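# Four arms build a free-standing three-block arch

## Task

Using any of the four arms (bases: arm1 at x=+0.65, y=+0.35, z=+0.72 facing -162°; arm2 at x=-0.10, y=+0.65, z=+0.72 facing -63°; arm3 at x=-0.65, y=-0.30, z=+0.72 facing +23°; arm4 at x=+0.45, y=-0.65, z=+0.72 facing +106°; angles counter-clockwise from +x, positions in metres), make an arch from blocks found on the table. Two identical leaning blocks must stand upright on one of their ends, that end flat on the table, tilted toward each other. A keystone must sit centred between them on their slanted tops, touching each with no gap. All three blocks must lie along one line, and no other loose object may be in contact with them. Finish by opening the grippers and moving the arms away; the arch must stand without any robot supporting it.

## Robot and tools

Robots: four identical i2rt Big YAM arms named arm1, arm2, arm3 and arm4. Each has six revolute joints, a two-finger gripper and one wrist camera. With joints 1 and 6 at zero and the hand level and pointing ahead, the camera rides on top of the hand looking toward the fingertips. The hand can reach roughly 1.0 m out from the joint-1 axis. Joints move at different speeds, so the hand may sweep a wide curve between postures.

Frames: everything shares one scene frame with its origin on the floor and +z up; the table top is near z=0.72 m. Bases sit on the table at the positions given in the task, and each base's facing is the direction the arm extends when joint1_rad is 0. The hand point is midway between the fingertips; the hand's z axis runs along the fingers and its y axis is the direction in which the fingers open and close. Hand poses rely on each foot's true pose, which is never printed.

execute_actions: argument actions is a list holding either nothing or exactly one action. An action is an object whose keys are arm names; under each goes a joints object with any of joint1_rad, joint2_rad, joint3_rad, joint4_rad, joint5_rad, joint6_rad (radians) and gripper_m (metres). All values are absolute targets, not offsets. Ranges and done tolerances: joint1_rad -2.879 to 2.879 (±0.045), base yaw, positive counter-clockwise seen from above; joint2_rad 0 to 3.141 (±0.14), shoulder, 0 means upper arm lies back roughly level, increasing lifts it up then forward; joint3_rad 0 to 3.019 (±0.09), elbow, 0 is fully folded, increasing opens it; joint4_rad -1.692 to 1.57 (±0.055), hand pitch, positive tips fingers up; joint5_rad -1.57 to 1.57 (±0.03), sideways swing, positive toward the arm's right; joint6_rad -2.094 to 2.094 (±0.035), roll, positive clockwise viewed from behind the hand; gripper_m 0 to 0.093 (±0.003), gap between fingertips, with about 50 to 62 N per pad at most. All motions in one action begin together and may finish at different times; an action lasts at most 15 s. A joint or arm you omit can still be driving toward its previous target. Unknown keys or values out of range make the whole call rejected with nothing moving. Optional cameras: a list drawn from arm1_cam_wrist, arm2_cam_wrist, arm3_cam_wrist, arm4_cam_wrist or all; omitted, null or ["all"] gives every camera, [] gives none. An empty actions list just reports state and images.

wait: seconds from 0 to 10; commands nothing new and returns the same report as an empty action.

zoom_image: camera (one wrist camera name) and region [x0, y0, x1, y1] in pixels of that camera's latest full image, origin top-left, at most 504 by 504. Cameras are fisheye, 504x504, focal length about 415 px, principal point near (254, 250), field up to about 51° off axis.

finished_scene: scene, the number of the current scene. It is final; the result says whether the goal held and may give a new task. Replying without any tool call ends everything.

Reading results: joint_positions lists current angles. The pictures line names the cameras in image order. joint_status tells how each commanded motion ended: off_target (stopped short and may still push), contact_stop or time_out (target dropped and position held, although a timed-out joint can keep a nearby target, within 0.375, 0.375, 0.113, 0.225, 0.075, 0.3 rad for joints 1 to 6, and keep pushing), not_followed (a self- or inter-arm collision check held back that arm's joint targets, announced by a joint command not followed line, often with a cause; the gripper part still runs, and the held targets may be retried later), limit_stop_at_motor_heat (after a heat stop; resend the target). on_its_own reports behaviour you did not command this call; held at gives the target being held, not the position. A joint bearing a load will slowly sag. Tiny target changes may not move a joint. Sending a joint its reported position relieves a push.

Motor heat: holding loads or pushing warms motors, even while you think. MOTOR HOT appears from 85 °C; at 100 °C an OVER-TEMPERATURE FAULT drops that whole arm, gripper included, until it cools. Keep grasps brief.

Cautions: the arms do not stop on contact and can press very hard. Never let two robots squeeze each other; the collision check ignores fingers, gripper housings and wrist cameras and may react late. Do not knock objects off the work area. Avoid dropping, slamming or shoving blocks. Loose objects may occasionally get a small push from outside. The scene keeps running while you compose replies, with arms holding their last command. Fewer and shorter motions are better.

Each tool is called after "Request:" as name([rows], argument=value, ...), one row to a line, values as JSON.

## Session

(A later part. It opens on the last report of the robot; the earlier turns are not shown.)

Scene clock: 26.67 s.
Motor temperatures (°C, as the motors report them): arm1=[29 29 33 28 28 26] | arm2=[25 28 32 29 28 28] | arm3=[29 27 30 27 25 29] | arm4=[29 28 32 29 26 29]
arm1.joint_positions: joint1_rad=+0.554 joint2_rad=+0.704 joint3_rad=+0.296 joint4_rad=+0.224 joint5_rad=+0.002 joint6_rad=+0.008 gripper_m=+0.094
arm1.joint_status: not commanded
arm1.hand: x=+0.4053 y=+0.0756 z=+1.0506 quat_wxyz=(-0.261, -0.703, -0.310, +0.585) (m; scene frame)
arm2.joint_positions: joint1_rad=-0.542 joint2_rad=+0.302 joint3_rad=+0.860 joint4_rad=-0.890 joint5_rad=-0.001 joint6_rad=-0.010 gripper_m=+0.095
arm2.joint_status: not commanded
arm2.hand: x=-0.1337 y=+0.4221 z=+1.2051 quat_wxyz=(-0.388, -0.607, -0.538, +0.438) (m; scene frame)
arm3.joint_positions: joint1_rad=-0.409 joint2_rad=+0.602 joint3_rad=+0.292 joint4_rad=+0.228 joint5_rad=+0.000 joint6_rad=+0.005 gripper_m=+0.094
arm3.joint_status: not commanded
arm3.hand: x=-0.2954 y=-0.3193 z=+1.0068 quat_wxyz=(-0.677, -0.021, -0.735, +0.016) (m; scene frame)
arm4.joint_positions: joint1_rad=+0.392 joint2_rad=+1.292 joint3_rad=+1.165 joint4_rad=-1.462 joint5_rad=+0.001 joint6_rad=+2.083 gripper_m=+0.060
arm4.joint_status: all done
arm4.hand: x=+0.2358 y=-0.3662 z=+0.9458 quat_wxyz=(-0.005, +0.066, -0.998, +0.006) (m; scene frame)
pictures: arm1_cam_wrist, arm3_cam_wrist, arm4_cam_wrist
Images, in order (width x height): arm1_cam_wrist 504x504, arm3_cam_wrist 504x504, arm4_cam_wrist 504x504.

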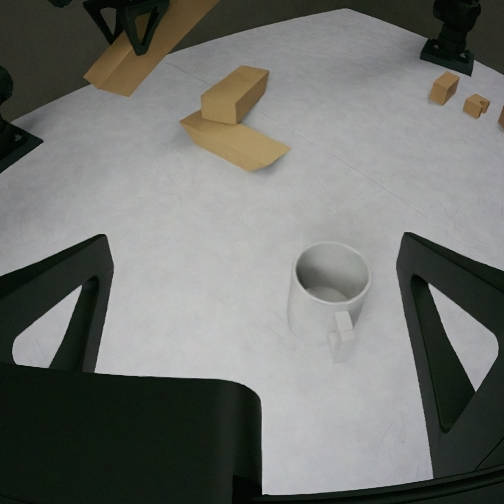

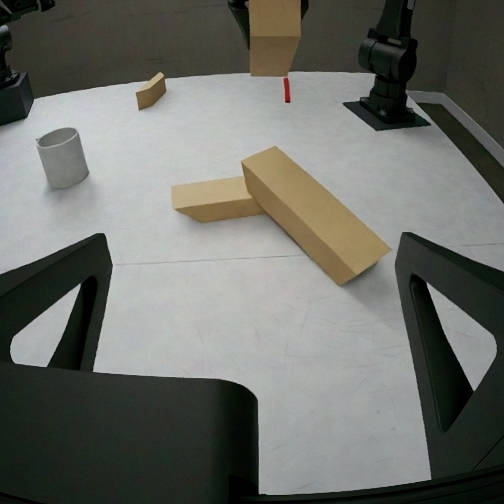

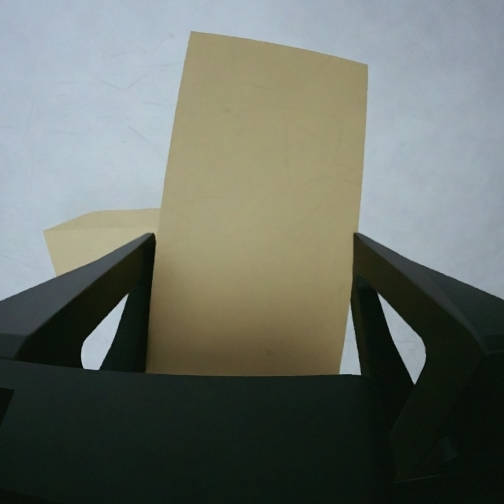

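Request:
execute_actions([
  {"arm4":{"joints":{"joint1_rad":-0.126,"joint2_rad":1.4,"joint3_rad":1.14,"joint4_rad":-0.56,"joint6_rad":0}},"arm3":{"joints":{"joint1_rad":-0.553,"joint2_rad":1.3,"joint3_rad":2.03,"joint4_rad":-1.5,"joint6_rad":-0.867}},"arm1":{"joints":{"joint1_rad":0.75,"joint2_rad":0.5,"joint3_rad":0.2,"joint4_rad":0.1}}},
], cameras=["arm4_cam_wrist","arm1_cam_wrist"])

Request:
execute_actions([
  {"arm4":{"joints":{"joint2_rad":1.666,"joint3_rad":0.928,"joint4_rad":-0.135}},"arm3":{"joints":{"joint2_rad":2.086}}},
])

Scene clock: 29.57 s.
Motor temperatures (°C, as the motors report them): arm1=[29 29 33 28 28 26] | arm2=[25 28 33 29 28 28] | arm3=[29 28 31 27 25 29] | arm4=[29 28 32 29 26 29]
arm1.joint_positions: joint1_rad=+0.748 joint2_rad=+0.504 joint3_rad=+0.190 joint4_rad=+0.112 joint5_rad=+0.001 joint6_rad=+0.008 gripper_m=+0.094
arm1.joint_status: all done
arm1.hand: x=+0.4846 y=+0.0692 z=+1.0249 quat_wxyz=(-0.313, -0.674, -0.380, +0.550) (m; scene frame)
arm2.joint_positions: joint1_rad=-0.542 joint2_rad=+0.302 joint3_rad=+0.860 joint4_rad=-0.890 joint5_rad=-0.001 joint6_rad=-0.010 gripper_m=+0.095
arm2.joint_status: not commanded
arm2.hand: x=-0.1337 y=+0.4221 z=+1.2051 quat_wxyz=(-0.388, -0.607, -0.538, +0.438) (m; scene frame)
arm3.joint_positions: joint1_rad=-0.545 joint2_rad=+1.297 joint3_rad=+1.993 joint4_rad=-1.494 joint5_rad=+0.000 joint6_rad=-0.860 gripper_m=+0.094
arm3.joint_status: all done
arm3.hand: x=-0.2100 y=-0.3847 z=+1.3250 quat_wxyz=(-0.326, +0.305, -0.875, +0.189) (m; scene frame)
arm4.joint_positions: joint1_rad=-0.132 joint2_rad=+1.431 joint3_rad=+1.126 joint4_rad=-0.588 joint5_rad=+0.003 joint6_rad=+0.012 gripper_m=+0.060
arm4.joint_status: all done
arm4.hand: x=+0.3843 y=-0.1015 z=+0.9356 quat_wxyz=(-0.220, +0.702, -0.630, -0.249) (m; scene frame)
pictures: arm1_cam_wrist, arm4_cam_wrist
Images, in order (width x height): arm1_cam_wrist 504x504, arm4_cam_wrist 504x504.

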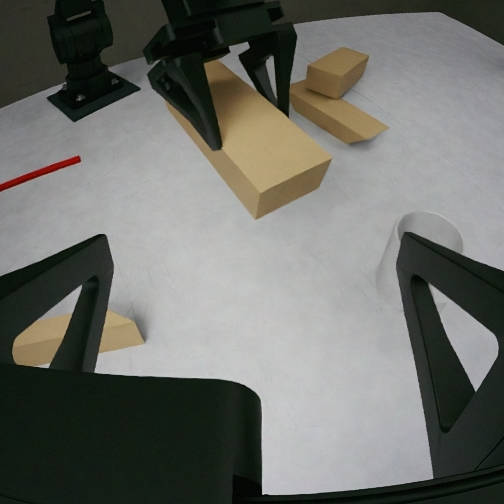

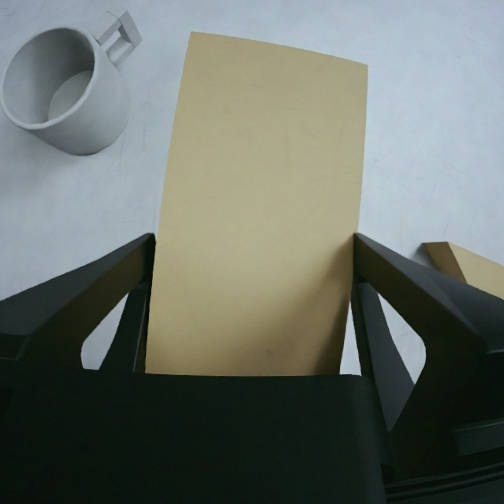

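Scene clock: 31.23 s.
Motor temperatures (°C, as the motors report them): arm1=[29 29 33 28 28 26] | arm2=[25 28 33 29 28 28] | arm3=[29 28 31 27 25 29] | arm4=[29 28 32 29 26 29]
arm1.joint_positions: joint1_rad=+0.748 joint2_rad=+0.504 joint3_rad=+0.190 joint4_rad=+0.112 joint5_rad=+0.001 joint6_rad=+0.008 gripper_m=+0.094
arm1.joint_status: not commanded
arm1.hand: x=+0.4846 y=+0.0692 z=+1.0249 quat_wxyz=(-0.313, -0.674, -0.380, +0.550) (m; scene frame)
arm2.joint_positions: joint1_rad=-0.542 joint2_rad=+0.302 joint3_rad=+0.860 joint4_rad=-0.890 joint5_rad=-0.001 joint6_rad=-0.010 gripper_m=+0.095
arm2.joint_status: not commanded
arm2.hand: x=-0.1337 y=+0.4221 z=+1.2051 quat_wxyz=(-0.388, -0.607, -0.538, +0.438) (m; scene frame)
arm3.joint_positions: joint1_rad=-0.545 joint2_rad=+2.100 joint3_rad=+2.001 joint4_rad=-1.495 joint5_rad=+0.000 joint6_rad=-0.860 gripper_m=+0.094
arm3.joint_status: all done
arm3.hand: x=-0.0176 y=-0.4218 z=+0.8822 quat_wxyz=(+0.010, +0.329, -0.944, -0.006) (m; scene frame)
arm4.joint_positions: joint1_rad=-0.129 joint2_rad=+1.657 joint3_rad=+0.932 joint4_rad=-0.168 joint5_rad=+0.000 joint6_rad=+0.009 gripper_m=+0.059
arm4.joint_status: all done
arm4.hand: x=+0.3808 y=-0.0943 z=+0.7839 quat_wxyz=(-0.219, +0.704, -0.627, -0.251) (m; scene frame)
pictures: arm1_cam_wrist, arm2_cam_wrist, arm3_cam_wrist, arm4_cam_wrist
Images, in order (width x height): arm1_cam_wrist 504x504, arm2_cam_wrist 504x504, arm3_cam_wrist 504x504, arm4_cam_wrist 504x504.

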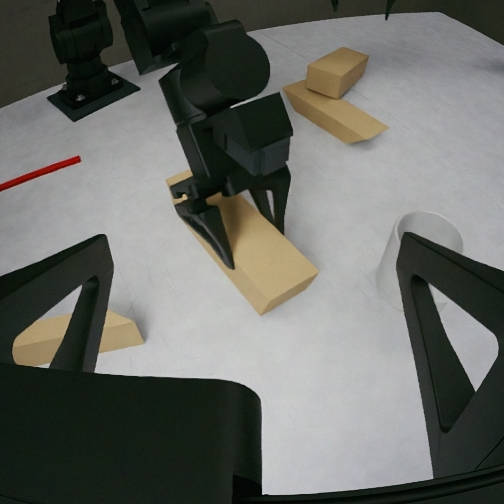

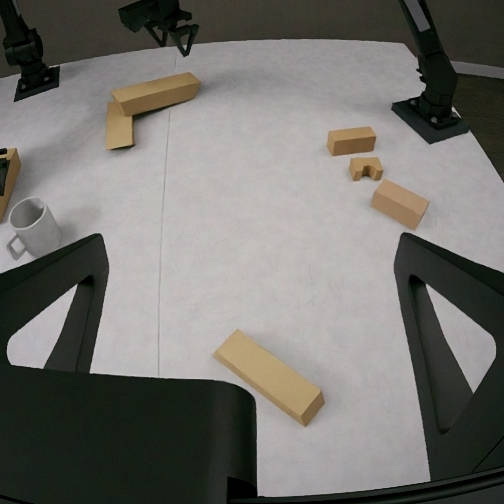

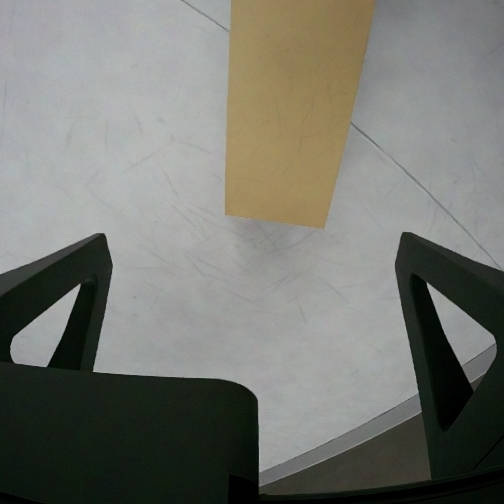

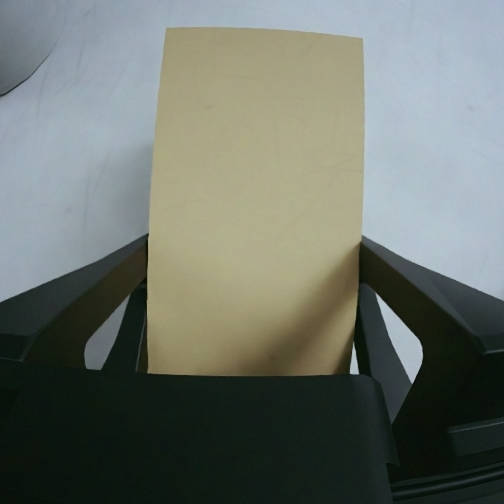

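Request:
zoom_image(camera="arm1_cam_wrist", region=[140, 130, 360, 340])

Request:
zoom_image(camera="arm2_cam_wrist", region=[0, 60, 220, 260])

Region (140, 130, 360, 340) of arm1_cam_wrist's 504x504 image, scaled by 2.291, with more detail than that image has; it fills the top 481 rows of this view, and the rest is white.

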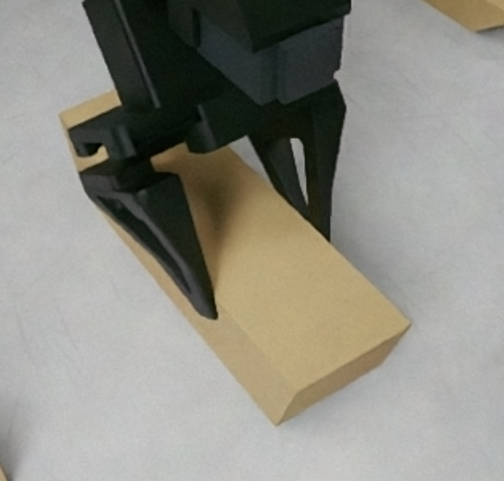

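Region (0, 60, 220, 260) of arm2_cam_wrist's 504x504 image, scaled by 2.291, with more detail than that image has; it fills the top 458 rows of this view, and the rest is white.

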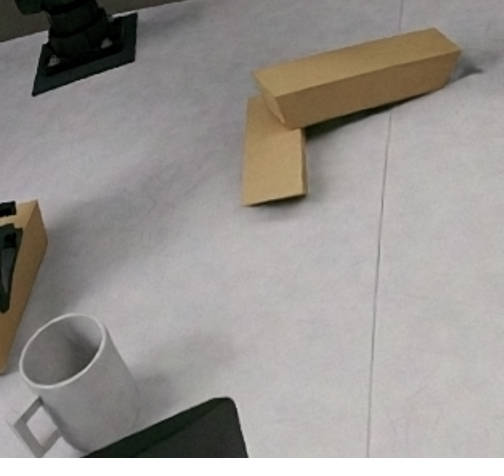

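Request:
execute_actions([
  {"arm4":{"joints":{"gripper_m":0.063}},"arm3":{"joints":{"joint1_rad":-0.53,"joint2_rad":2.21,"joint3_rad":2.07,"joint4_rad":-1.393,"joint6_rad":-0.775}},"arm2":{"joints":{"joint1_rad":0.1,"joint2_rad":0.5,"joint3_rad":0.3,"joint4_rad":0.0}}},
])

Scene clock: 33.47 s.
Motor temperatures (°C, as the motors report them): arm1=[29 29 34 28 28 26] | arm2=[25 28 33 29 28 28] | arm3=[29 28 31 27 25 29] | arm4=[29 29 32 29 26 29]
arm1.joint_positions: joint1_rad=+0.748 joint2_rad=+0.504 joint3_rad=+0.190 joint4_rad=+0.112 joint5_rad=+0.001 joint6_rad=+0.008 gripper_m=+0.094
arm1.joint_status: not commanded
arm1.hand: x=+0.4846 y=+0.0692 z=+1.0249 quat_wxyz=(-0.313, -0.674, -0.380, +0.550) (m; scene frame)
arm2.joint_positions: joint1_rad=+0.097 joint2_rad=+0.506 joint3_rad=+0.303 joint4_rad=-0.021 joint5_rad=+0.000 joint6_rad=-0.010 gripper_m=+0.095
arm2.joint_status: all done
arm2.hand: x=+0.0636 y=+0.3611 z=+1.0192 quat_wxyz=(-0.542, -0.389, -0.673, +0.319) (m; scene frame)
arm3.joint_positions: joint1_rad=-0.545 joint2_rad=+2.235 joint3_rad=+2.033 joint4_rad=-1.403 joint5_rad=+0.000 joint6_rad=-0.782 gripper_m=+0.094
arm3.joint_status: all done
arm3.hand: x=+0.0103 y=-0.4272 z=+0.8069 quat_wxyz=(+0.016, +0.292, -0.956, -0.008) (m; scene frame)
arm4.joint_positions: joint1_rad=-0.128 joint2_rad=+1.657 joint3_rad=+0.931 joint4_rad=-0.150 joint5_rad=-0.001 joint6_rad=+0.009 gripper_m=+0.063
arm4.joint_status: all done
arm4.hand: x=+0.3799 y=-0.0912 z=+0.7863 quat_wxyz=(-0.224, +0.702, -0.625, -0.257) (m; scene frame)
pictures: arm1_cam_wrist, arm2_cam_wrist, arm3_cam_wrist, arm4_cam_wrist
Images, in order (width x height): arm1_cam_wrist 504x504, arm2_cam_wrist 504x504, arm3_cam_wrist 504x504, arm4_cam_wrist 504x504.

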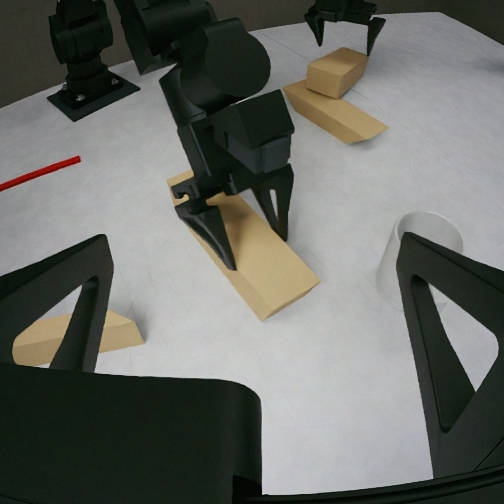

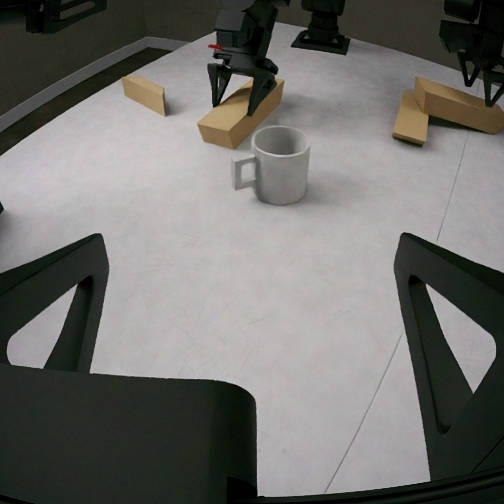

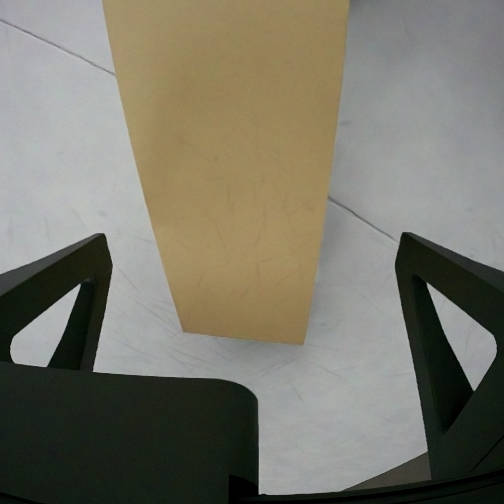

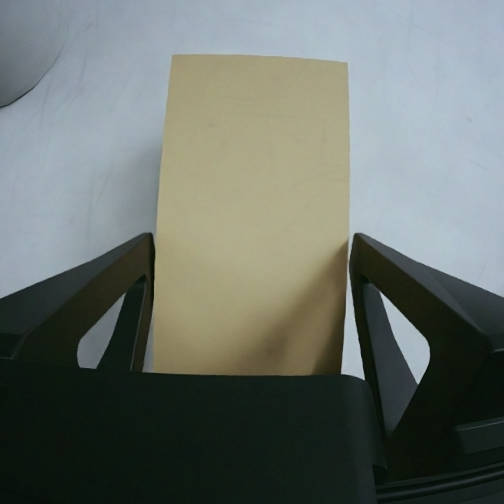

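Request:
execute_actions([
  {"arm4":{"joints":{"gripper_m":0.093}},"arm3":{"joints":{"joint1_rad":-0.50,"joint2_rad":2.27,"joint3_rad":2.007,"joint4_rad":-1.28}}},
], cameras=["arm3_cam_wrist","arm2_cam_wrist"])

Request:
execute_actions([
  {"arm4":{"joints":{"joint2_rad":1.3,"joint3_rad":1.0,"joint4_rad":-0.55}},"arm3":{"joints":{"gripper_m":0.03}},"arm1":{"joints":{"joint1_rad":0.8,"joint3_rad":1.2,"joint4_rad":-1.4,"joint2_rad":0.7}}},
], cameras=["arm3_cam_wrist","arm2_cam_wrist"])

Scene clock: 34.93 s.
Motor temperatures (°C, as the motors report them): arm1=[29 29 34 28 28 26] | arm2=[25 28 33 29 28 28] | arm3=[29 29 31 27 25 29] | arm4=[29 29 32 29 26 29]
arm1.joint_positions: joint1_rad=+0.748 joint2_rad=+0.504 joint3_rad=+0.190 joint4_rad=+0.112 joint5_rad=+0.001 joint6_rad=+0.008 gripper_m=+0.094
arm1.joint_status: not commanded
arm1.hand: x=+0.4846 y=+0.0692 z=+1.0249 quat_wxyz=(-0.313, -0.674, -0.380, +0.550) (m; scene frame)
arm2.joint_positions: joint1_rad=+0.097 joint2_rad=+0.506 joint3_rad=+0.303 joint4_rad=-0.021 joint5_rad=+0.000 joint6_rad=-0.010 gripper_m=+0.095
arm2.joint_status: not commanded
arm2.hand: x=+0.0636 y=+0.3611 z=+1.0192 quat_wxyz=(-0.542, -0.389, -0.673, +0.319) (m; scene frame)
arm3.joint_positions: joint1_rad=-0.505 joint2_rad=+2.279 joint3_rad=+2.001 joint4_rad=-1.291 joint5_rad=+0.000 joint6_rad=-0.782 gripper_m=+0.094
arm3.joint_status: all done
arm3.hand: x=+0.0275 y=-0.4028 z=+0.7654 quat_wxyz=(+0.000, +0.311, -0.950, +0.000) (m; scene frame)
arm4.joint_positions: joint1_rad=-0.128 joint2_rad=+1.657 joint3_rad=+0.931 joint4_rad=-0.150 joint5_rad=-0.001 joint6_rad=+0.009 gripper_m=+0.093
arm4.joint_status: all done
arm4.hand: x=+0.3799 y=-0.0912 z=+0.7863 quat_wxyz=(-0.224, +0.702, -0.625, -0.257) (m; scene frame)
pictures: arm2_cam_wrist, arm3_cam_wrist
Images, in order (width x height): arm2_cam_wrist 504x504, arm3_cam_wrist 504x504.

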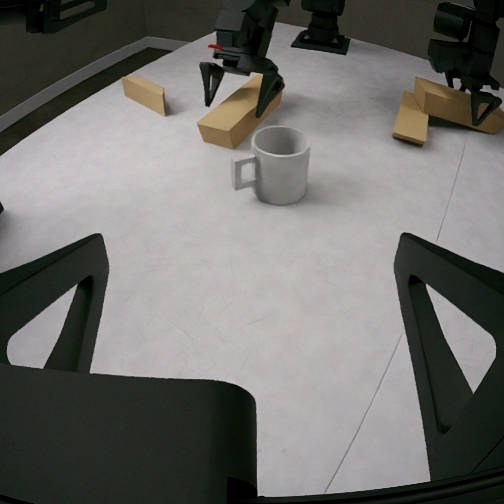

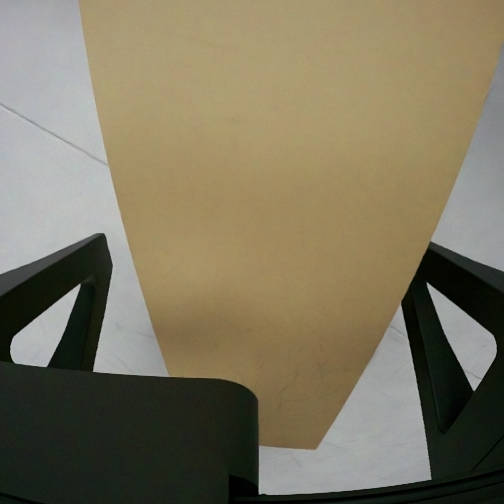

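Scene clock: 36.73 s.
Motor temperatures (°C, as the motors report them): arm1=[29 29 34 28 28 26] | arm2=[25 28 33 29 28 28] | arm3=[29 29 31 27 25 29] | arm4=[29 29 32 29 26 29]
arm1.joint_positions: joint1_rad=+0.795 joint2_rad=+0.704 joint3_rad=+1.149 joint4_rad=-1.388 joint5_rad=+0.001 joint6_rad=+0.008 gripper_m=+0.094
arm1.joint_status: all done
arm1.hand: x=+0.5275 y=+0.1154 z=+1.2117 quat_wxyz=(-0.158, -0.817, -0.486, +0.266) (m; scene frame)
arm2.joint_positions: joint1_rad=+0.097 joint2_rad=+0.506 joint3_rad=+0.303 joint4_rad=-0.021 joint5_rad=+0.000 joint6_rad=-0.010 gripper_m=+0.095
arm2.joint_status: not commanded
arm2.hand: x=+0.0636 y=+0.3611 z=+1.0192 quat_wxyz=(-0.542, -0.389, -0.673, +0.319) (m; scene frame)
arm3.joint_positions: joint1_rad=-0.505 joint2_rad=+2.279 joint3_rad=+2.000 joint4_rad=-1.288 joint5_rad=+0.001 joint6_rad=-0.781 gripper_m=+0.061
arm3.joint_status: gripper_m off_target (ended at +0.061, target +0.030)
arm3.hand: x=+0.0282 y=-0.4031 z=+0.7653 quat_wxyz=(-0.001, +0.310, -0.951, +0.002) (m; scene frame)
arm4.joint_positions: joint1_rad=-0.128 joint2_rad=+1.288 joint3_rad=+0.970 joint4_rad=-0.540 joint5_rad=-0.001 joint6_rad=+0.009 gripper_m=+0.093
arm4.joint_status: all done
arm4.hand: x=+0.3874 y=-0.1511 z=+0.9345 quat_wxyz=(-0.230, +0.700, -0.623, -0.263) (m; scene frame)
pictures: arm2_cam_wrist, arm3_cam_wrist
Images, in order (width x height): arm2_cam_wrist 504x504, arm3_cam_wrist 504x504.

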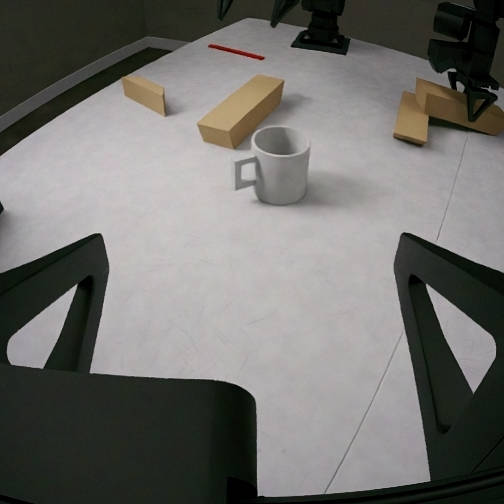

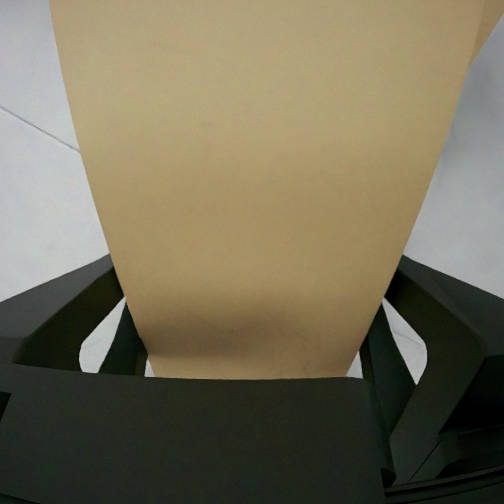

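Request:
execute_actions([
  {"arm3":{"joints":{"joint2_rad":1.9,"joint3_rad":1.95,"joint4_rad":-1.55}},"arm4":{"joints":{"joint1_rad":0.2,"joint2_rad":1.2,"joint3_rad":1.2,"joint4_rad":-1.4,"joint6_rad":0.735}},"arm1":{"joints":{"joint1_rad":0.74,"joint2_rad":1.3,"joint3_rad":1.37,"joint4_rad":-1.2,"joint6_rad":-0.67}}},
], cameras=["arm3_cam_wrist","arm2_cam_wrist"])

Request:
execute_actions([
  {"arm3":{"joints":{"joint1_rad":0.103,"joint2_rad":1.134,"joint3_rad":1.2,"joint4_rad":-0.7,"joint6_rad":0}},"arm1":{"joints":{"joint2_rad":1.83,"joint4_rad":-1.079}}},
], cameras=[])

Request:
execute_actions([
  {"arm3":{"joints":{"joint3_rad":0.56,"joint4_rad":0.03}},"arm4":{"joints":{"joint1_rad":0.621,"joint2_rad":1.53,"joint3_rad":1.31,"joint4_rad":-1.328}}},
])

Scene clock: 39.23 s.
Motor temperatures (°C, as the motors report them): arm1=[29 29 35 28 28 26] | arm2=[25 28 33 30 28 28] | arm3=[29 30 31 27 25 29] | arm4=[29 29 33 29 26 29]
arm1.joint_positions: joint1_rad=+0.744 joint2_rad=+1.323 joint3_rad=+1.354 joint4_rad=-1.214 joint5_rad=+0.001 joint6_rad=-0.660 gripper_m=+0.094
arm1.joint_status: all done
arm1.hand: x=+0.4106 y=-0.0519 z=+1.1179 quat_wxyz=(-0.033, -0.652, -0.734, +0.191) (m; scene frame)
arm2.joint_positions: joint1_rad=+0.097 joint2_rad=+0.506 joint3_rad=+0.303 joint4_rad=-0.021 joint5_rad=+0.000 joint6_rad=-0.010 gripper_m=+0.095
arm2.joint_status: not commanded
arm2.hand: x=+0.0636 y=+0.3611 z=+1.0192 quat_wxyz=(-0.542, -0.389, -0.673, +0.319) (m; scene frame)
arm3.joint_positions: joint1_rad=-0.505 joint2_rad=+1.941 joint3_rad=+1.917 joint4_rad=-1.546 joint5_rad=+0.001 joint6_rad=-0.781 gripper_m=+0.061
arm3.joint_status: all done
arm3.hand: x=-0.0545 y=-0.3905 z=+0.9462 quat_wxyz=(+0.000, +0.310, -0.951, +0.001) (m; scene frame)
arm4.joint_positions: joint1_rad=+0.209 joint2_rad=+1.188 joint3_rad=+1.183 joint4_rad=-1.390 joint5_rad=-0.001 joint6_rad=+0.721 gripper_m=+0.093
arm4.joint_status: all done
arm4.hand: x=+0.2862 y=-0.3225 z=+0.9897 quat_wxyz=(-0.017, +0.607, -0.789, -0.086) (m; scene frame)
pictures: arm2_cam_wrist, arm3_cam_wrist
Images, in order (width x height): arm2_cam_wrist 504x504, arm3_cam_wrist 504x504.

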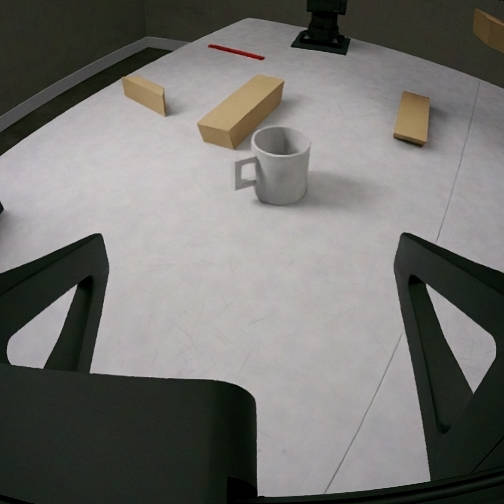

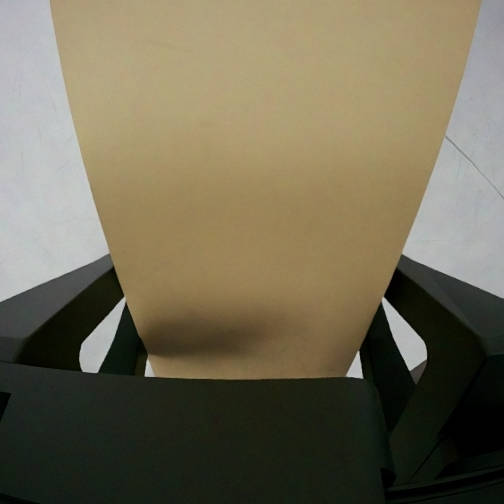

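Scene clock: 40.97 s.
Motor temperatures (°C, as the motors report them): arm1=[29 29 35 28 28 26] | arm2=[25 28 33 30 28 28] | arm3=[29 30 32 27 25 29] | arm4=[29 29 33 29 26 29]
arm1.joint_positions: joint1_rad=+0.744 joint2_rad=+1.856 joint3_rad=+1.354 joint4_rad=-1.089 joint5_rad=+0.001 joint6_rad=-0.660 gripper_m=+0.094
arm1.joint_status: all done
arm1.hand: x=+0.3819 y=-0.0978 z=+0.8646 quat_wxyz=(+0.004, -0.664, -0.748, -0.009) (m; scene frame)
arm2.joint_positions: joint1_rad=+0.097 joint2_rad=+0.506 joint3_rad=+0.303 joint4_rad=-0.021 joint5_rad=+0.000 joint6_rad=-0.010 gripper_m=+0.095
arm2.joint_status: not commanded
arm2.hand: x=+0.0636 y=+0.3611 z=+1.0192 quat_wxyz=(-0.542, -0.389, -0.673, +0.319) (m; scene frame)
arm3.joint_positions: joint1_rad=+0.114 joint2_rad=+1.154 joint3_rad=+1.174 joint4_rad=-0.739 joint5_rad=-0.001 joint6_rad=-0.008 gripper_m=+0.060
arm3.joint_status: all done
arm3.hand: x=-0.2082 y=-0.0746 z=+1.0928 quat_wxyz=(-0.402, +0.216, -0.885, -0.095) (m; scene frame)
arm4.joint_positions: joint1_rad=+0.209 joint2_rad=+1.188 joint3_rad=+1.183 joint4_rad=-1.390 joint5_rad=-0.001 joint6_rad=+0.721 gripper_m=+0.093
arm4.joint_status: not commanded
arm4.hand: x=+0.2862 y=-0.3225 z=+0.9897 quat_wxyz=(-0.017, +0.607, -0.790, -0.086) (m; scene frame)
pictures: none
No camera images: the call's "cameras" was empty. Leave "cameras" out to get every camera's image.

Scene clock: 42.33 s.
Motor temperatures (°C, as the motors report them): arm1=[29 29 35 28 28 26] | arm2=[25 28 33 30 28 28] | arm3=[29 29 32 27 25 29] | arm4=[29 29 33 29 26 29]
arm1.joint_positions: joint1_rad=+0.744 joint2_rad=+1.856 joint3_rad=+1.354 joint4_rad=-1.089 joint5_rad=+0.001 joint6_rad=-0.660 gripper_m=+0.094
arm1.joint_status: not commanded
arm1.hand: x=+0.3819 y=-0.0978 z=+0.8646 quat_wxyz=(+0.004, -0.664, -0.748, -0.009) (m; scene frame)
arm2.joint_positions: joint1_rad=+0.097 joint2_rad=+0.506 joint3_rad=+0.303 joint4_rad=-0.021 joint5_rad=+0.000 joint6_rad=-0.010 gripper_m=+0.095
arm2.joint_status: not commanded
arm2.hand: x=+0.0636 y=+0.3611 z=+1.0192 quat_wxyz=(-0.542, -0.389, -0.673, +0.319) (m; scene frame)
arm3.joint_positions: joint1_rad=+0.114 joint2_rad=+1.159 joint3_rad=+0.533 joint4_rad=-0.011 joint5_rad=-0.001 joint6_rad=-0.006 gripper_m=+0.060
arm3.joint_status: all done
arm3.hand: x=-0.2598 y=-0.1009 z=+0.8774 quat_wxyz=(-0.438, +0.211, -0.868, -0.104) (m; scene frame)
arm4.joint_positions: joint1_rad=+0.629 joint2_rad=+1.532 joint3_rad=+1.286 joint4_rad=-1.330 joint5_rad=-0.001 joint6_rad=+0.723 gripper_m=+0.093
arm4.joint_status: all done
arm4.hand: x=+0.1077 y=-0.3696 z=+0.8993 quat_wxyz=(+0.000, +0.761, -0.649, +0.003) (m; scene frame)
pictures: arm1_cam_wrist, arm2_cam_wrist, arm3_cam_wrist, arm4_cam_wrist
Images, in order (width x height): arm1_cam_wrist 504x504, arm2_cam_wrist 504x504, arm3_cam_wrist 504x504, arm4_cam_wrist 504x504.

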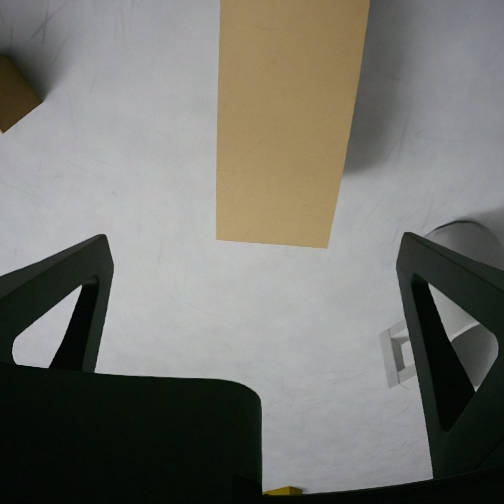

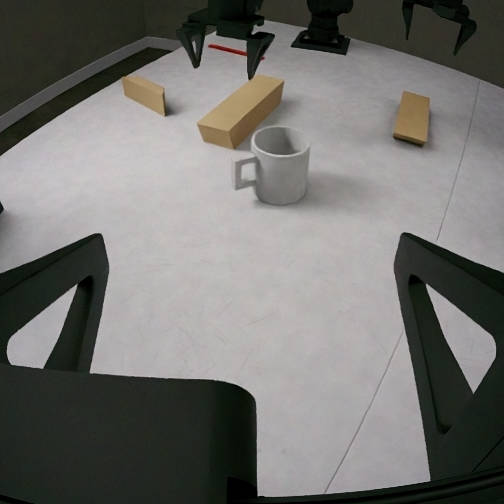

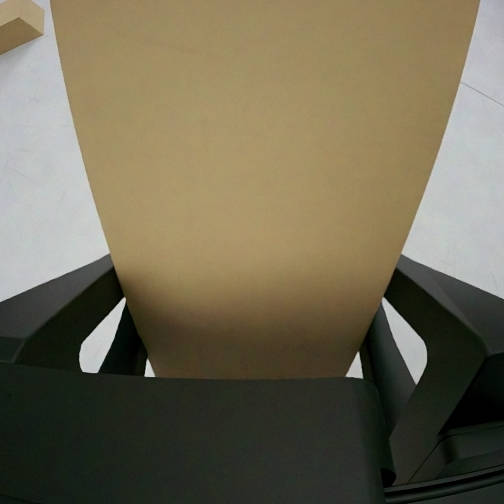

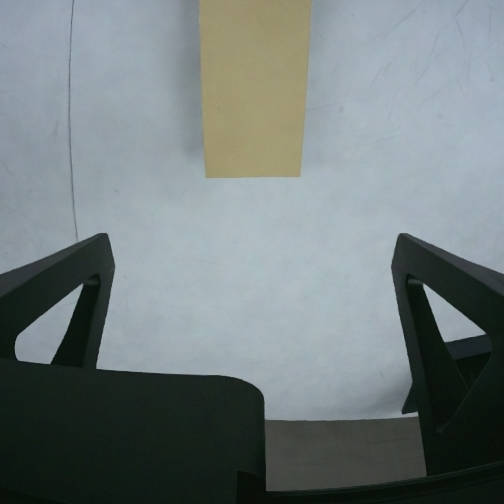

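Request:
execute_actions([
  {"arm1":{"joints":{"joint1_rad":0.765,"joint2_rad":1.99,"joint3_rad":1.45,"joint4_rad":-0.98,"joint6_rad":-0.565}},"arm4":{"joints":{"joint1_rad":0.60,"joint2_rad":1.722,"joint3_rad":1.09,"joint4_rad":-0.922,"joint6_rad":0.70}}},
], cameras=["arm1_cam_wrist","arm2_cam_wrist","arm4_cam_wrist"])

Scene clock: 44.13 s.
Motor temperatures (°C, as the motors report them): arm1=[29 30 35 28 28 26] | arm2=[25 28 33 30 28 28] | arm3=[29 29 32 27 25 29] | arm4=[29 29 33 29 26 29]
arm1.joint_positions: joint1_rad=+0.760 joint2_rad=+1.993 joint3_rad=+1.422 joint4_rad=-0.989 joint5_rad=+0.001 joint6_rad=-0.575 gripper_m=+0.094
arm1.joint_status: all done
arm1.hand: x=+0.3685 y=-0.1363 z=+0.8156 quat_wxyz=(+0.001, -0.690, -0.724, +0.007) (m; scene frame)
arm2.joint_positions: joint1_rad=+0.097 joint2_rad=+0.506 joint3_rad=+0.303 joint4_rad=-0.021 joint5_rad=+0.000 joint6_rad=-0.010 gripper_m=+0.095
arm2.joint_status: not commanded
arm2.hand: x=+0.0636 y=+0.3611 z=+1.0192 quat_wxyz=(-0.542, -0.389, -0.673, +0.319) (m; scene frame)
arm3.joint_positions: joint1_rad=+0.114 joint2_rad=+1.159 joint3_rad=+0.533 joint4_rad=-0.011 joint5_rad=-0.001 joint6_rad=-0.006 gripper_m=+0.060
arm3.joint_status: not commanded
arm3.hand: x=-0.2598 y=-0.1009 z=+0.8774 quat_wxyz=(-0.438, +0.211, -0.868, -0.104) (m; scene frame)
arm4.joint_positions: joint1_rad=+0.599 joint2_rad=+1.716 joint3_rad=+1.091 joint4_rad=-0.933 joint5_rad=-0.002 joint6_rad=+0.713 gripper_m=+0.093
arm4.joint_status: all done
arm4.hand: x=+0.1063 y=-0.3509 z=+0.7527 quat_wxyz=(+0.000, +0.754, -0.656, -0.007) (m; scene frame)
pictures: arm1_cam_wrist, arm2_cam_wrist, arm4_cam_wrist
Images, in order (width x height): arm1_cam_wrist 504x504, arm2_cam_wrist 504x504, arm4_cam_wrist 504x504.

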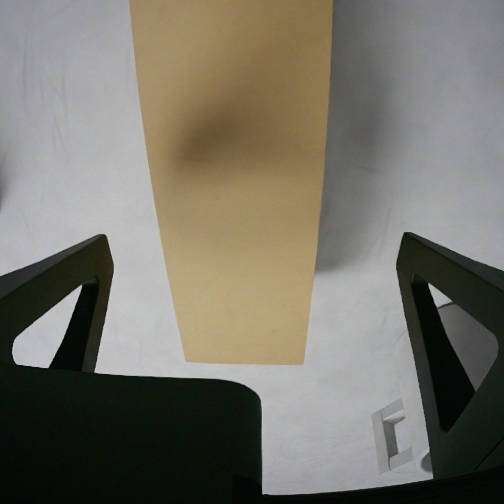

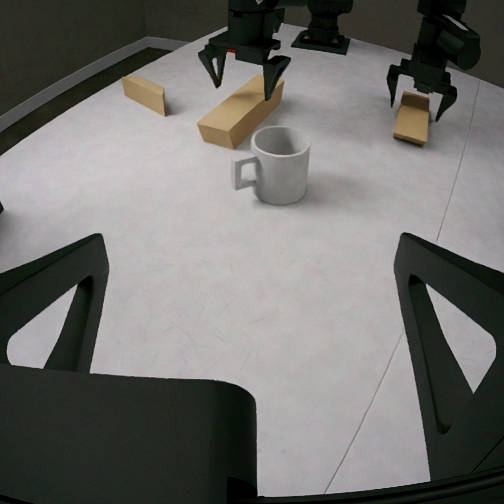

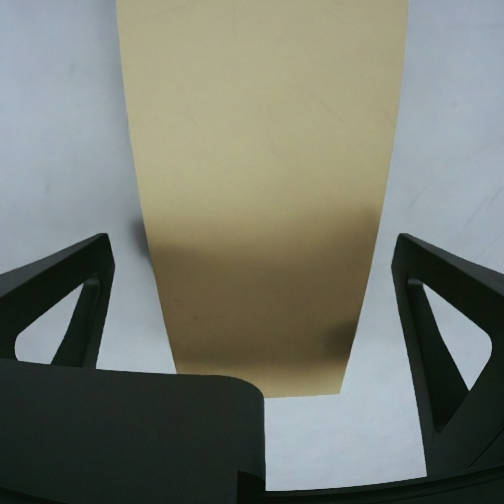

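Request:
execute_actions([
  {"arm1":{"joints":{"joint1_rad":0.75,"joint2_rad":2.082,"joint3_rad":1.394,"joint4_rad":-0.866,"joint6_rad":-0.60}},"arm4":{"joints":{"joint2_rad":1.745,"joint4_rad":-0.91}}},
], cameras=[])

Request:
execute_actions([
  {"arm1":{"joints":{"gripper_m":0.03}},"arm4":{"joints":{"gripper_m":0.03}}},
], cameras=["arm1_cam_wrist","arm2_cam_wrist","arm4_cam_wrist"])

Scene clock: 45.33 s.
Motor temperatures (°C, as the motors report them): arm1=[29 30 34 28 28 26] | arm2=[25 28 33 30 28 28] | arm3=[29 29 32 27 25 29] | arm4=[29 29 32 29 26 29]
arm1.joint_positions: joint1_rad=+0.760 joint2_rad=+2.083 joint3_rad=+1.388 joint4_rad=-0.880 joint5_rad=+0.001 joint6_rad=-0.590 gripper_m=+0.094
arm1.joint_status: all done
arm1.hand: x=+0.3701 y=-0.1330 z=+0.7567 quat_wxyz=(+0.002, -0.684, -0.729, +0.000) (m; scene frame)
arm2.joint_positions: joint1_rad=+0.097 joint2_rad=+0.506 joint3_rad=+0.303 joint4_rad=-0.021 joint5_rad=+0.000 joint6_rad=-0.010 gripper_m=+0.095
arm2.joint_status: not commanded
arm2.hand: x=+0.0636 y=+0.3611 z=+1.0192 quat_wxyz=(-0.542, -0.389, -0.673, +0.319) (m; scene frame)
arm3.joint_positions: joint1_rad=+0.114 joint2_rad=+1.159 joint3_rad=+0.533 joint4_rad=-0.011 joint5_rad=-0.001 joint6_rad=-0.006 gripper_m=+0.060
arm3.joint_status: not commanded
arm3.hand: x=-0.2598 y=-0.1009 z=+0.8774 quat_wxyz=(-0.438, +0.211, -0.868, -0.104) (m; scene frame)
arm4.joint_positions: joint1_rad=+0.599 joint2_rad=+1.724 joint3_rad=+1.091 joint4_rad=-0.921 joint5_rad=-0.002 joint6_rad=+0.713 gripper_m=+0.093
arm4.joint_status: all done
arm4.hand: x=+0.1047 y=-0.3496 z=+0.7492 quat_wxyz=(+0.000, +0.754, -0.656, -0.009) (m; scene frame)
pictures: none
No camera images: the call's "cameras" was empty. Leave "cameras" out to get every camera's image.

Scene clock: 45.97 s.
Motor temperatures (°C, as the motors report them): arm1=[29 30 34 28 28 26] | arm2=[25 28 33 30 28 28] | arm3=[29 29 32 27 25 29] | arm4=[29 29 32 29 26 29]
arm1.joint_positions: joint1_rad=+0.758 joint2_rad=+2.083 joint3_rad=+1.388 joint4_rad=-0.877 joint5_rad=-0.001 joint6_rad=-0.593 gripper_m=+0.059
arm1.joint_status: gripper_m off_target (ended at +0.059, target +0.030)
arm1.hand: x=+0.3697 y=-0.1332 z=+0.7566 quat_wxyz=(+0.001, -0.684, -0.730, +0.001) (m; scene frame)
arm2.joint_positions: joint1_rad=+0.097 joint2_rad=+0.506 joint3_rad=+0.303 joint4_rad=-0.021 joint5_rad=+0.000 joint6_rad=-0.010 gripper_m=+0.095
arm2.joint_status: not commanded
arm2.hand: x=+0.0636 y=+0.3611 z=+1.0192 quat_wxyz=(-0.542, -0.389, -0.673, +0.319) (m; scene frame)
arm3.joint_positions: joint1_rad=+0.114 joint2_rad=+1.159 joint3_rad=+0.533 joint4_rad=-0.011 joint5_rad=-0.001 joint6_rad=-0.006 gripper_m=+0.060
arm3.joint_status: not commanded
arm3.hand: x=-0.2598 y=-0.1009 z=+0.8774 quat_wxyz=(-0.438, +0.211, -0.868, -0.104) (m; scene frame)
arm4.joint_positions: joint1_rad=+0.599 joint2_rad=+1.725 joint3_rad=+1.091 joint4_rad=-0.920 joint5_rad=-0.001 joint6_rad=+0.712 gripper_m=+0.059
arm4.joint_status: gripper_m off_target (ended at +0.059, target +0.030)
arm4.hand: x=+0.1046 y=-0.3493 z=+0.7490 quat_wxyz=(+0.000, +0.755, -0.656, -0.009) (m; scene frame)
pictures: arm1_cam_wrist, arm2_cam_wrist, arm4_cam_wrist
Images, in order (width x height): arm1_cam_wrist 504x504, arm2_cam_wrist 504x504, arm4_cam_wrist 504x504.

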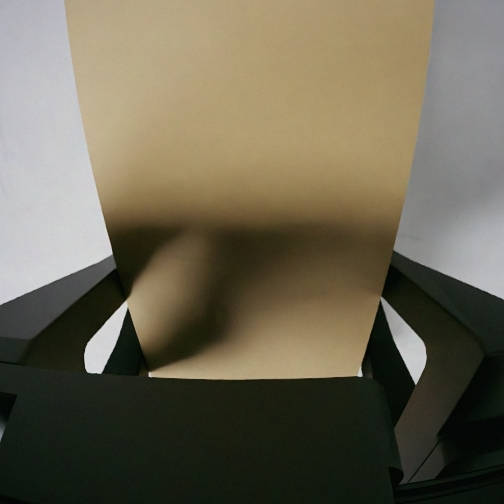

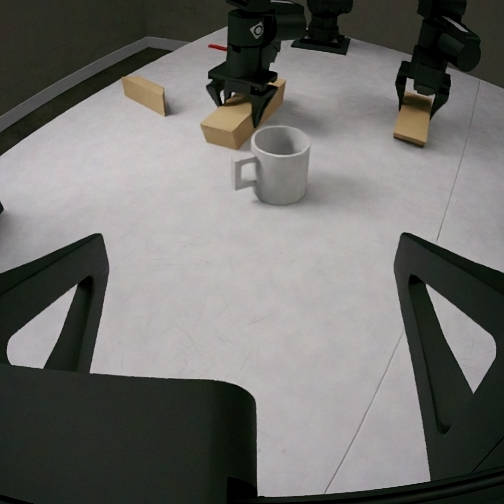

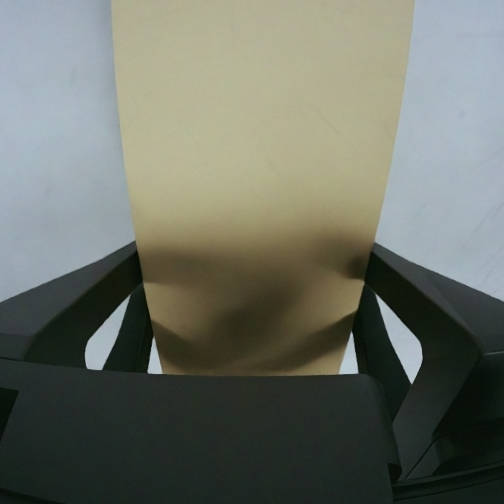

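Request:
execute_actions([
  {"arm1":{"joints":{"joint2_rad":1.7,"joint3_rad":1.42,"joint4_rad":-1.27}},"arm4":{"joints":{"joint2_rad":1.6,"joint3_rad":1.55,"joint4_rad":-1.5}},"arm2":{"joints":{"joint1_rad":-0.25,"joint2_rad":0.6,"joint3_rad":1.2,"joint4_rad":-1.5}}},
], cameras=[])

Request:
execute_actions([
  {"arm1":{"joints":{"joint1_rad":0.175,"joint2_rad":1.3,"joint3_rad":1.0,"joint4_rad":-0.3,"joint6_rad":0}},"arm4":{"joints":{"joint1_rad":0.288,"joint2_rad":2.2,"joint3_rad":2.29,"joint4_rad":-1.594,"joint6_rad":0}}},
])

Scene clock: 48.23 s.
Motor temperatures (°C, as the motors report them): arm1=[29 30 34 28 28 26] | arm2=[25 28 34 30 28 28] | arm3=[29 29 32 27 25 29] | arm4=[29 29 33 29 26 29]
arm1.joint_positions: joint1_rad=+0.758 joint2_rad=+1.711 joint3_rad=+1.388 joint4_rad=-1.260 joint5_rad=+0.000 joint6_rad=-0.593 gripper_m=+0.059
arm1.joint_status: all done
arm1.hand: x=+0.3997 y=-0.0827 z=+0.9485 quat_wxyz=(+0.003, -0.684, -0.730, -0.005) (m; scene frame)
arm2.joint_positions: joint1_rad=-0.248 joint2_rad=+0.596 joint3_rad=+1.154 joint4_rad=-1.489 joint5_rad=+0.000 joint6_rad=-0.010 gripper_m=+0.095
arm2.joint_status: all done
arm2.hand: x=-0.0675 y=+0.4429 z=+1.1796 quat_wxyz=(-0.246, -0.608, -0.726, +0.206) (m; scene frame)
arm3.joint_positions: joint1_rad=+0.114 joint2_rad=+1.159 joint3_rad=+0.533 joint4_rad=-0.011 joint5_rad=-0.001 joint6_rad=-0.006 gripper_m=+0.060
arm3.joint_status: not commanded
arm3.hand: x=-0.2598 y=-0.1009 z=+0.8774 quat_wxyz=(-0.438, +0.211, -0.868, -0.104) (m; scene frame)
arm4.joint_positions: joint1_rad=+0.599 joint2_rad=+1.592 joint3_rad=+1.514 joint4_rad=-1.491 joint5_rad=-0.001 joint6_rad=+0.712 gripper_m=+0.059
arm4.joint_status: all done
arm4.hand: x=+0.0899 y=-0.3367 z=+0.9588 quat_wxyz=(+0.000, +0.755, -0.656, -0.001) (m; scene frame)
pictures: none
No camera images: the call's "cameras" was empty. Leave "cameras" out to get every camera's image.

Scene clock: 49.90 s.
Motor temperatures (°C, as the motors report them): arm1=[29 30 34 28 28 26] | arm2=[25 28 34 30 28 28] | arm3=[29 29 32 27 25 29] | arm4=[29 29 33 29 26 29]
arm1.joint_positions: joint1_rad=+0.167 joint2_rad=+1.326 joint3_rad=+0.984 joint4_rad=-0.345 joint5_rad=+0.002 joint6_rad=-0.010 gripper_m=+0.059
arm1.joint_status: all done
arm1.hand: x=+0.1614 y=+0.1125 z=+1.0509 quat_wxyz=(-0.092, -0.879, -0.207, +0.419) (m; scene frame)
arm2.joint_positions: joint1_rad=-0.248 joint2_rad=+0.596 joint3_rad=+1.154 joint4_rad=-1.489 joint5_rad=+0.000 joint6_rad=-0.010 gripper_m=+0.095
arm2.joint_status: not commanded
arm2.hand: x=-0.0675 y=+0.4429 z=+1.1796 quat_wxyz=(-0.246, -0.608, -0.726, +0.206) (m; scene frame)
arm3.joint_positions: joint1_rad=+0.114 joint2_rad=+1.159 joint3_rad=+0.533 joint4_rad=-0.011 joint5_rad=-0.001 joint6_rad=-0.006 gripper_m=+0.060
arm3.joint_status: not commanded
arm3.hand: x=-0.2598 y=-0.1009 z=+0.8774 quat_wxyz=(-0.438, +0.211, -0.868, -0.104) (m; scene frame)
arm4.joint_positions: joint1_rad=+0.294 joint2_rad=+2.209 joint3_rad=+2.235 joint4_rad=-1.588 joint5_rad=+0.001 joint6_rad=+0.013 gripper_m=+0.059
arm4.joint_status: all done
arm4.hand: x=+0.0938 y=-0.0661 z=+0.8852 quat_wxyz=(-0.003, +0.868, -0.496, -0.004) (m; scene frame)
pictures: arm1_cam_wrist, arm2_cam_wrist, arm3_cam_wrist, arm4_cam_wrist
Images, in order (width x height): arm1_cam_wrist 504x504, arm2_cam_wrist 504x504, arm3_cam_wrist 504x504, arm4_cam_wrist 504x504.

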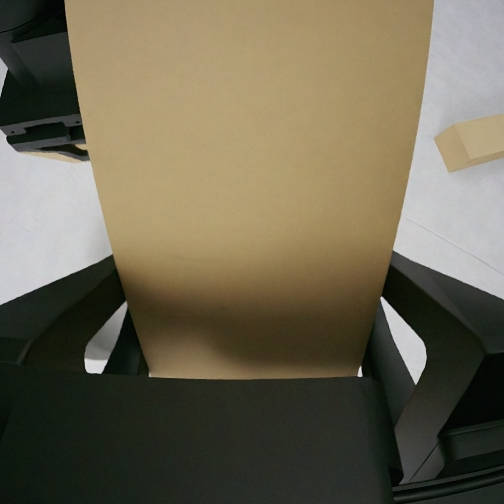

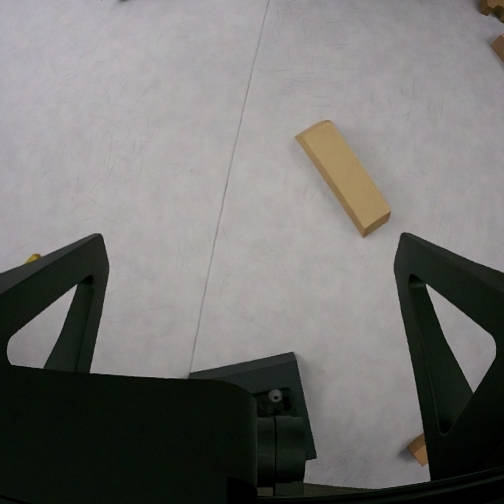

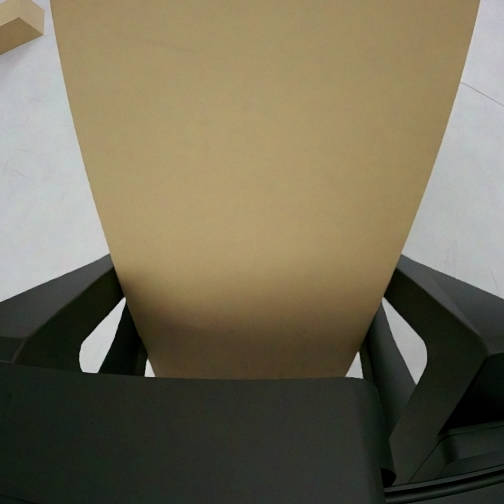

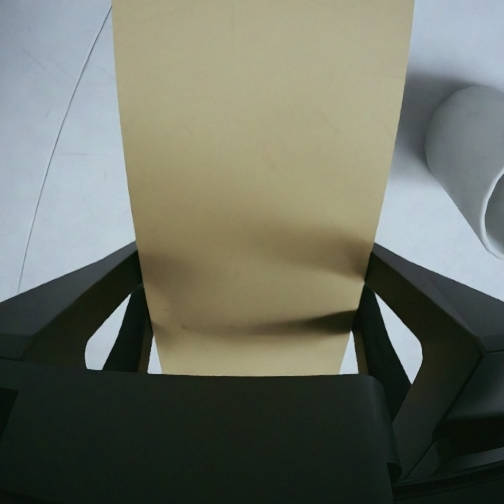

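Request:
execute_actions([
  {"arm1":{"joints":{"joint2_rad":1.2,"joint3_rad":0.43,"joint4_rad":0.45}},"arm4":{"joints":{"joint2_rad":2.265,"joint3_rad":1.99,"joint4_rad":-1.275}}},
], cameras=["arm4_cam_wrist","arm1_cam_wrist"])

Scene clock: 51.53 s.
Motor temperatures (°C, as the motors report them): arm1=[29 30 34 28 28 26] | arm2=[25 28 34 30 28 28] | arm3=[29 29 32 27 25 29] | arm4=[29 30 33 29 26 29]
arm1.joint_positions: joint1_rad=+0.167 joint2_rad=+1.227 joint3_rad=+0.404 joint4_rad=+0.400 joint5_rad=+0.002 joint6_rad=-0.009 gripper_m=+0.059
arm1.joint_status: all done
arm1.hand: x=+0.2545 y=+0.1579 z=+0.9490 quat_wxyz=(-0.118, -0.817, -0.191, +0.531) (m; scene frame)
arm2.joint_positions: joint1_rad=-0.248 joint2_rad=+0.596 joint3_rad=+1.154 joint4_rad=-1.489 joint5_rad=+0.000 joint6_rad=-0.010 gripper_m=+0.095
arm2.joint_status: not commanded
arm2.hand: x=-0.0675 y=+0.4429 z=+1.1796 quat_wxyz=(-0.246, -0.608, -0.726, +0.205) (m; scene frame)
arm3.joint_positions: joint1_rad=+0.114 joint2_rad=+1.159 joint3_rad=+0.533 joint4_rad=-0.011 joint5_rad=-0.001 joint6_rad=-0.006 gripper_m=+0.060
arm3.joint_status: not commanded
arm3.hand: x=-0.2598 y=-0.1009 z=+0.8774 quat_wxyz=(-0.438, +0.211, -0.868, -0.104) (m; scene frame)
arm4.joint_positions: joint1_rad=+0.294 joint2_rad=+2.267 joint3_rad=+1.995 joint4_rad=-1.288 joint5_rad=+0.001 joint6_rad=+0.012 gripper_m=+0.059
arm4.joint_status: all done
arm4.hand: x=+0.0933 y=-0.0644 z=+0.7561 quat_wxyz=(-0.004, +0.869, -0.495, -0.005) (m; scene frame)
pictures: arm1_cam_wrist, arm4_cam_wrist
Images, in order (width x height): arm1_cam_wrist 504x504, arm4_cam_wrist 504x504.

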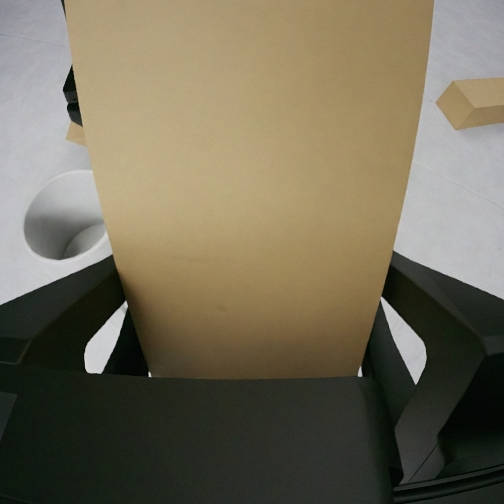

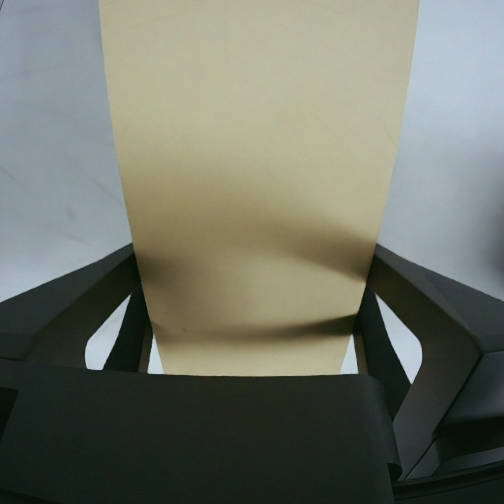

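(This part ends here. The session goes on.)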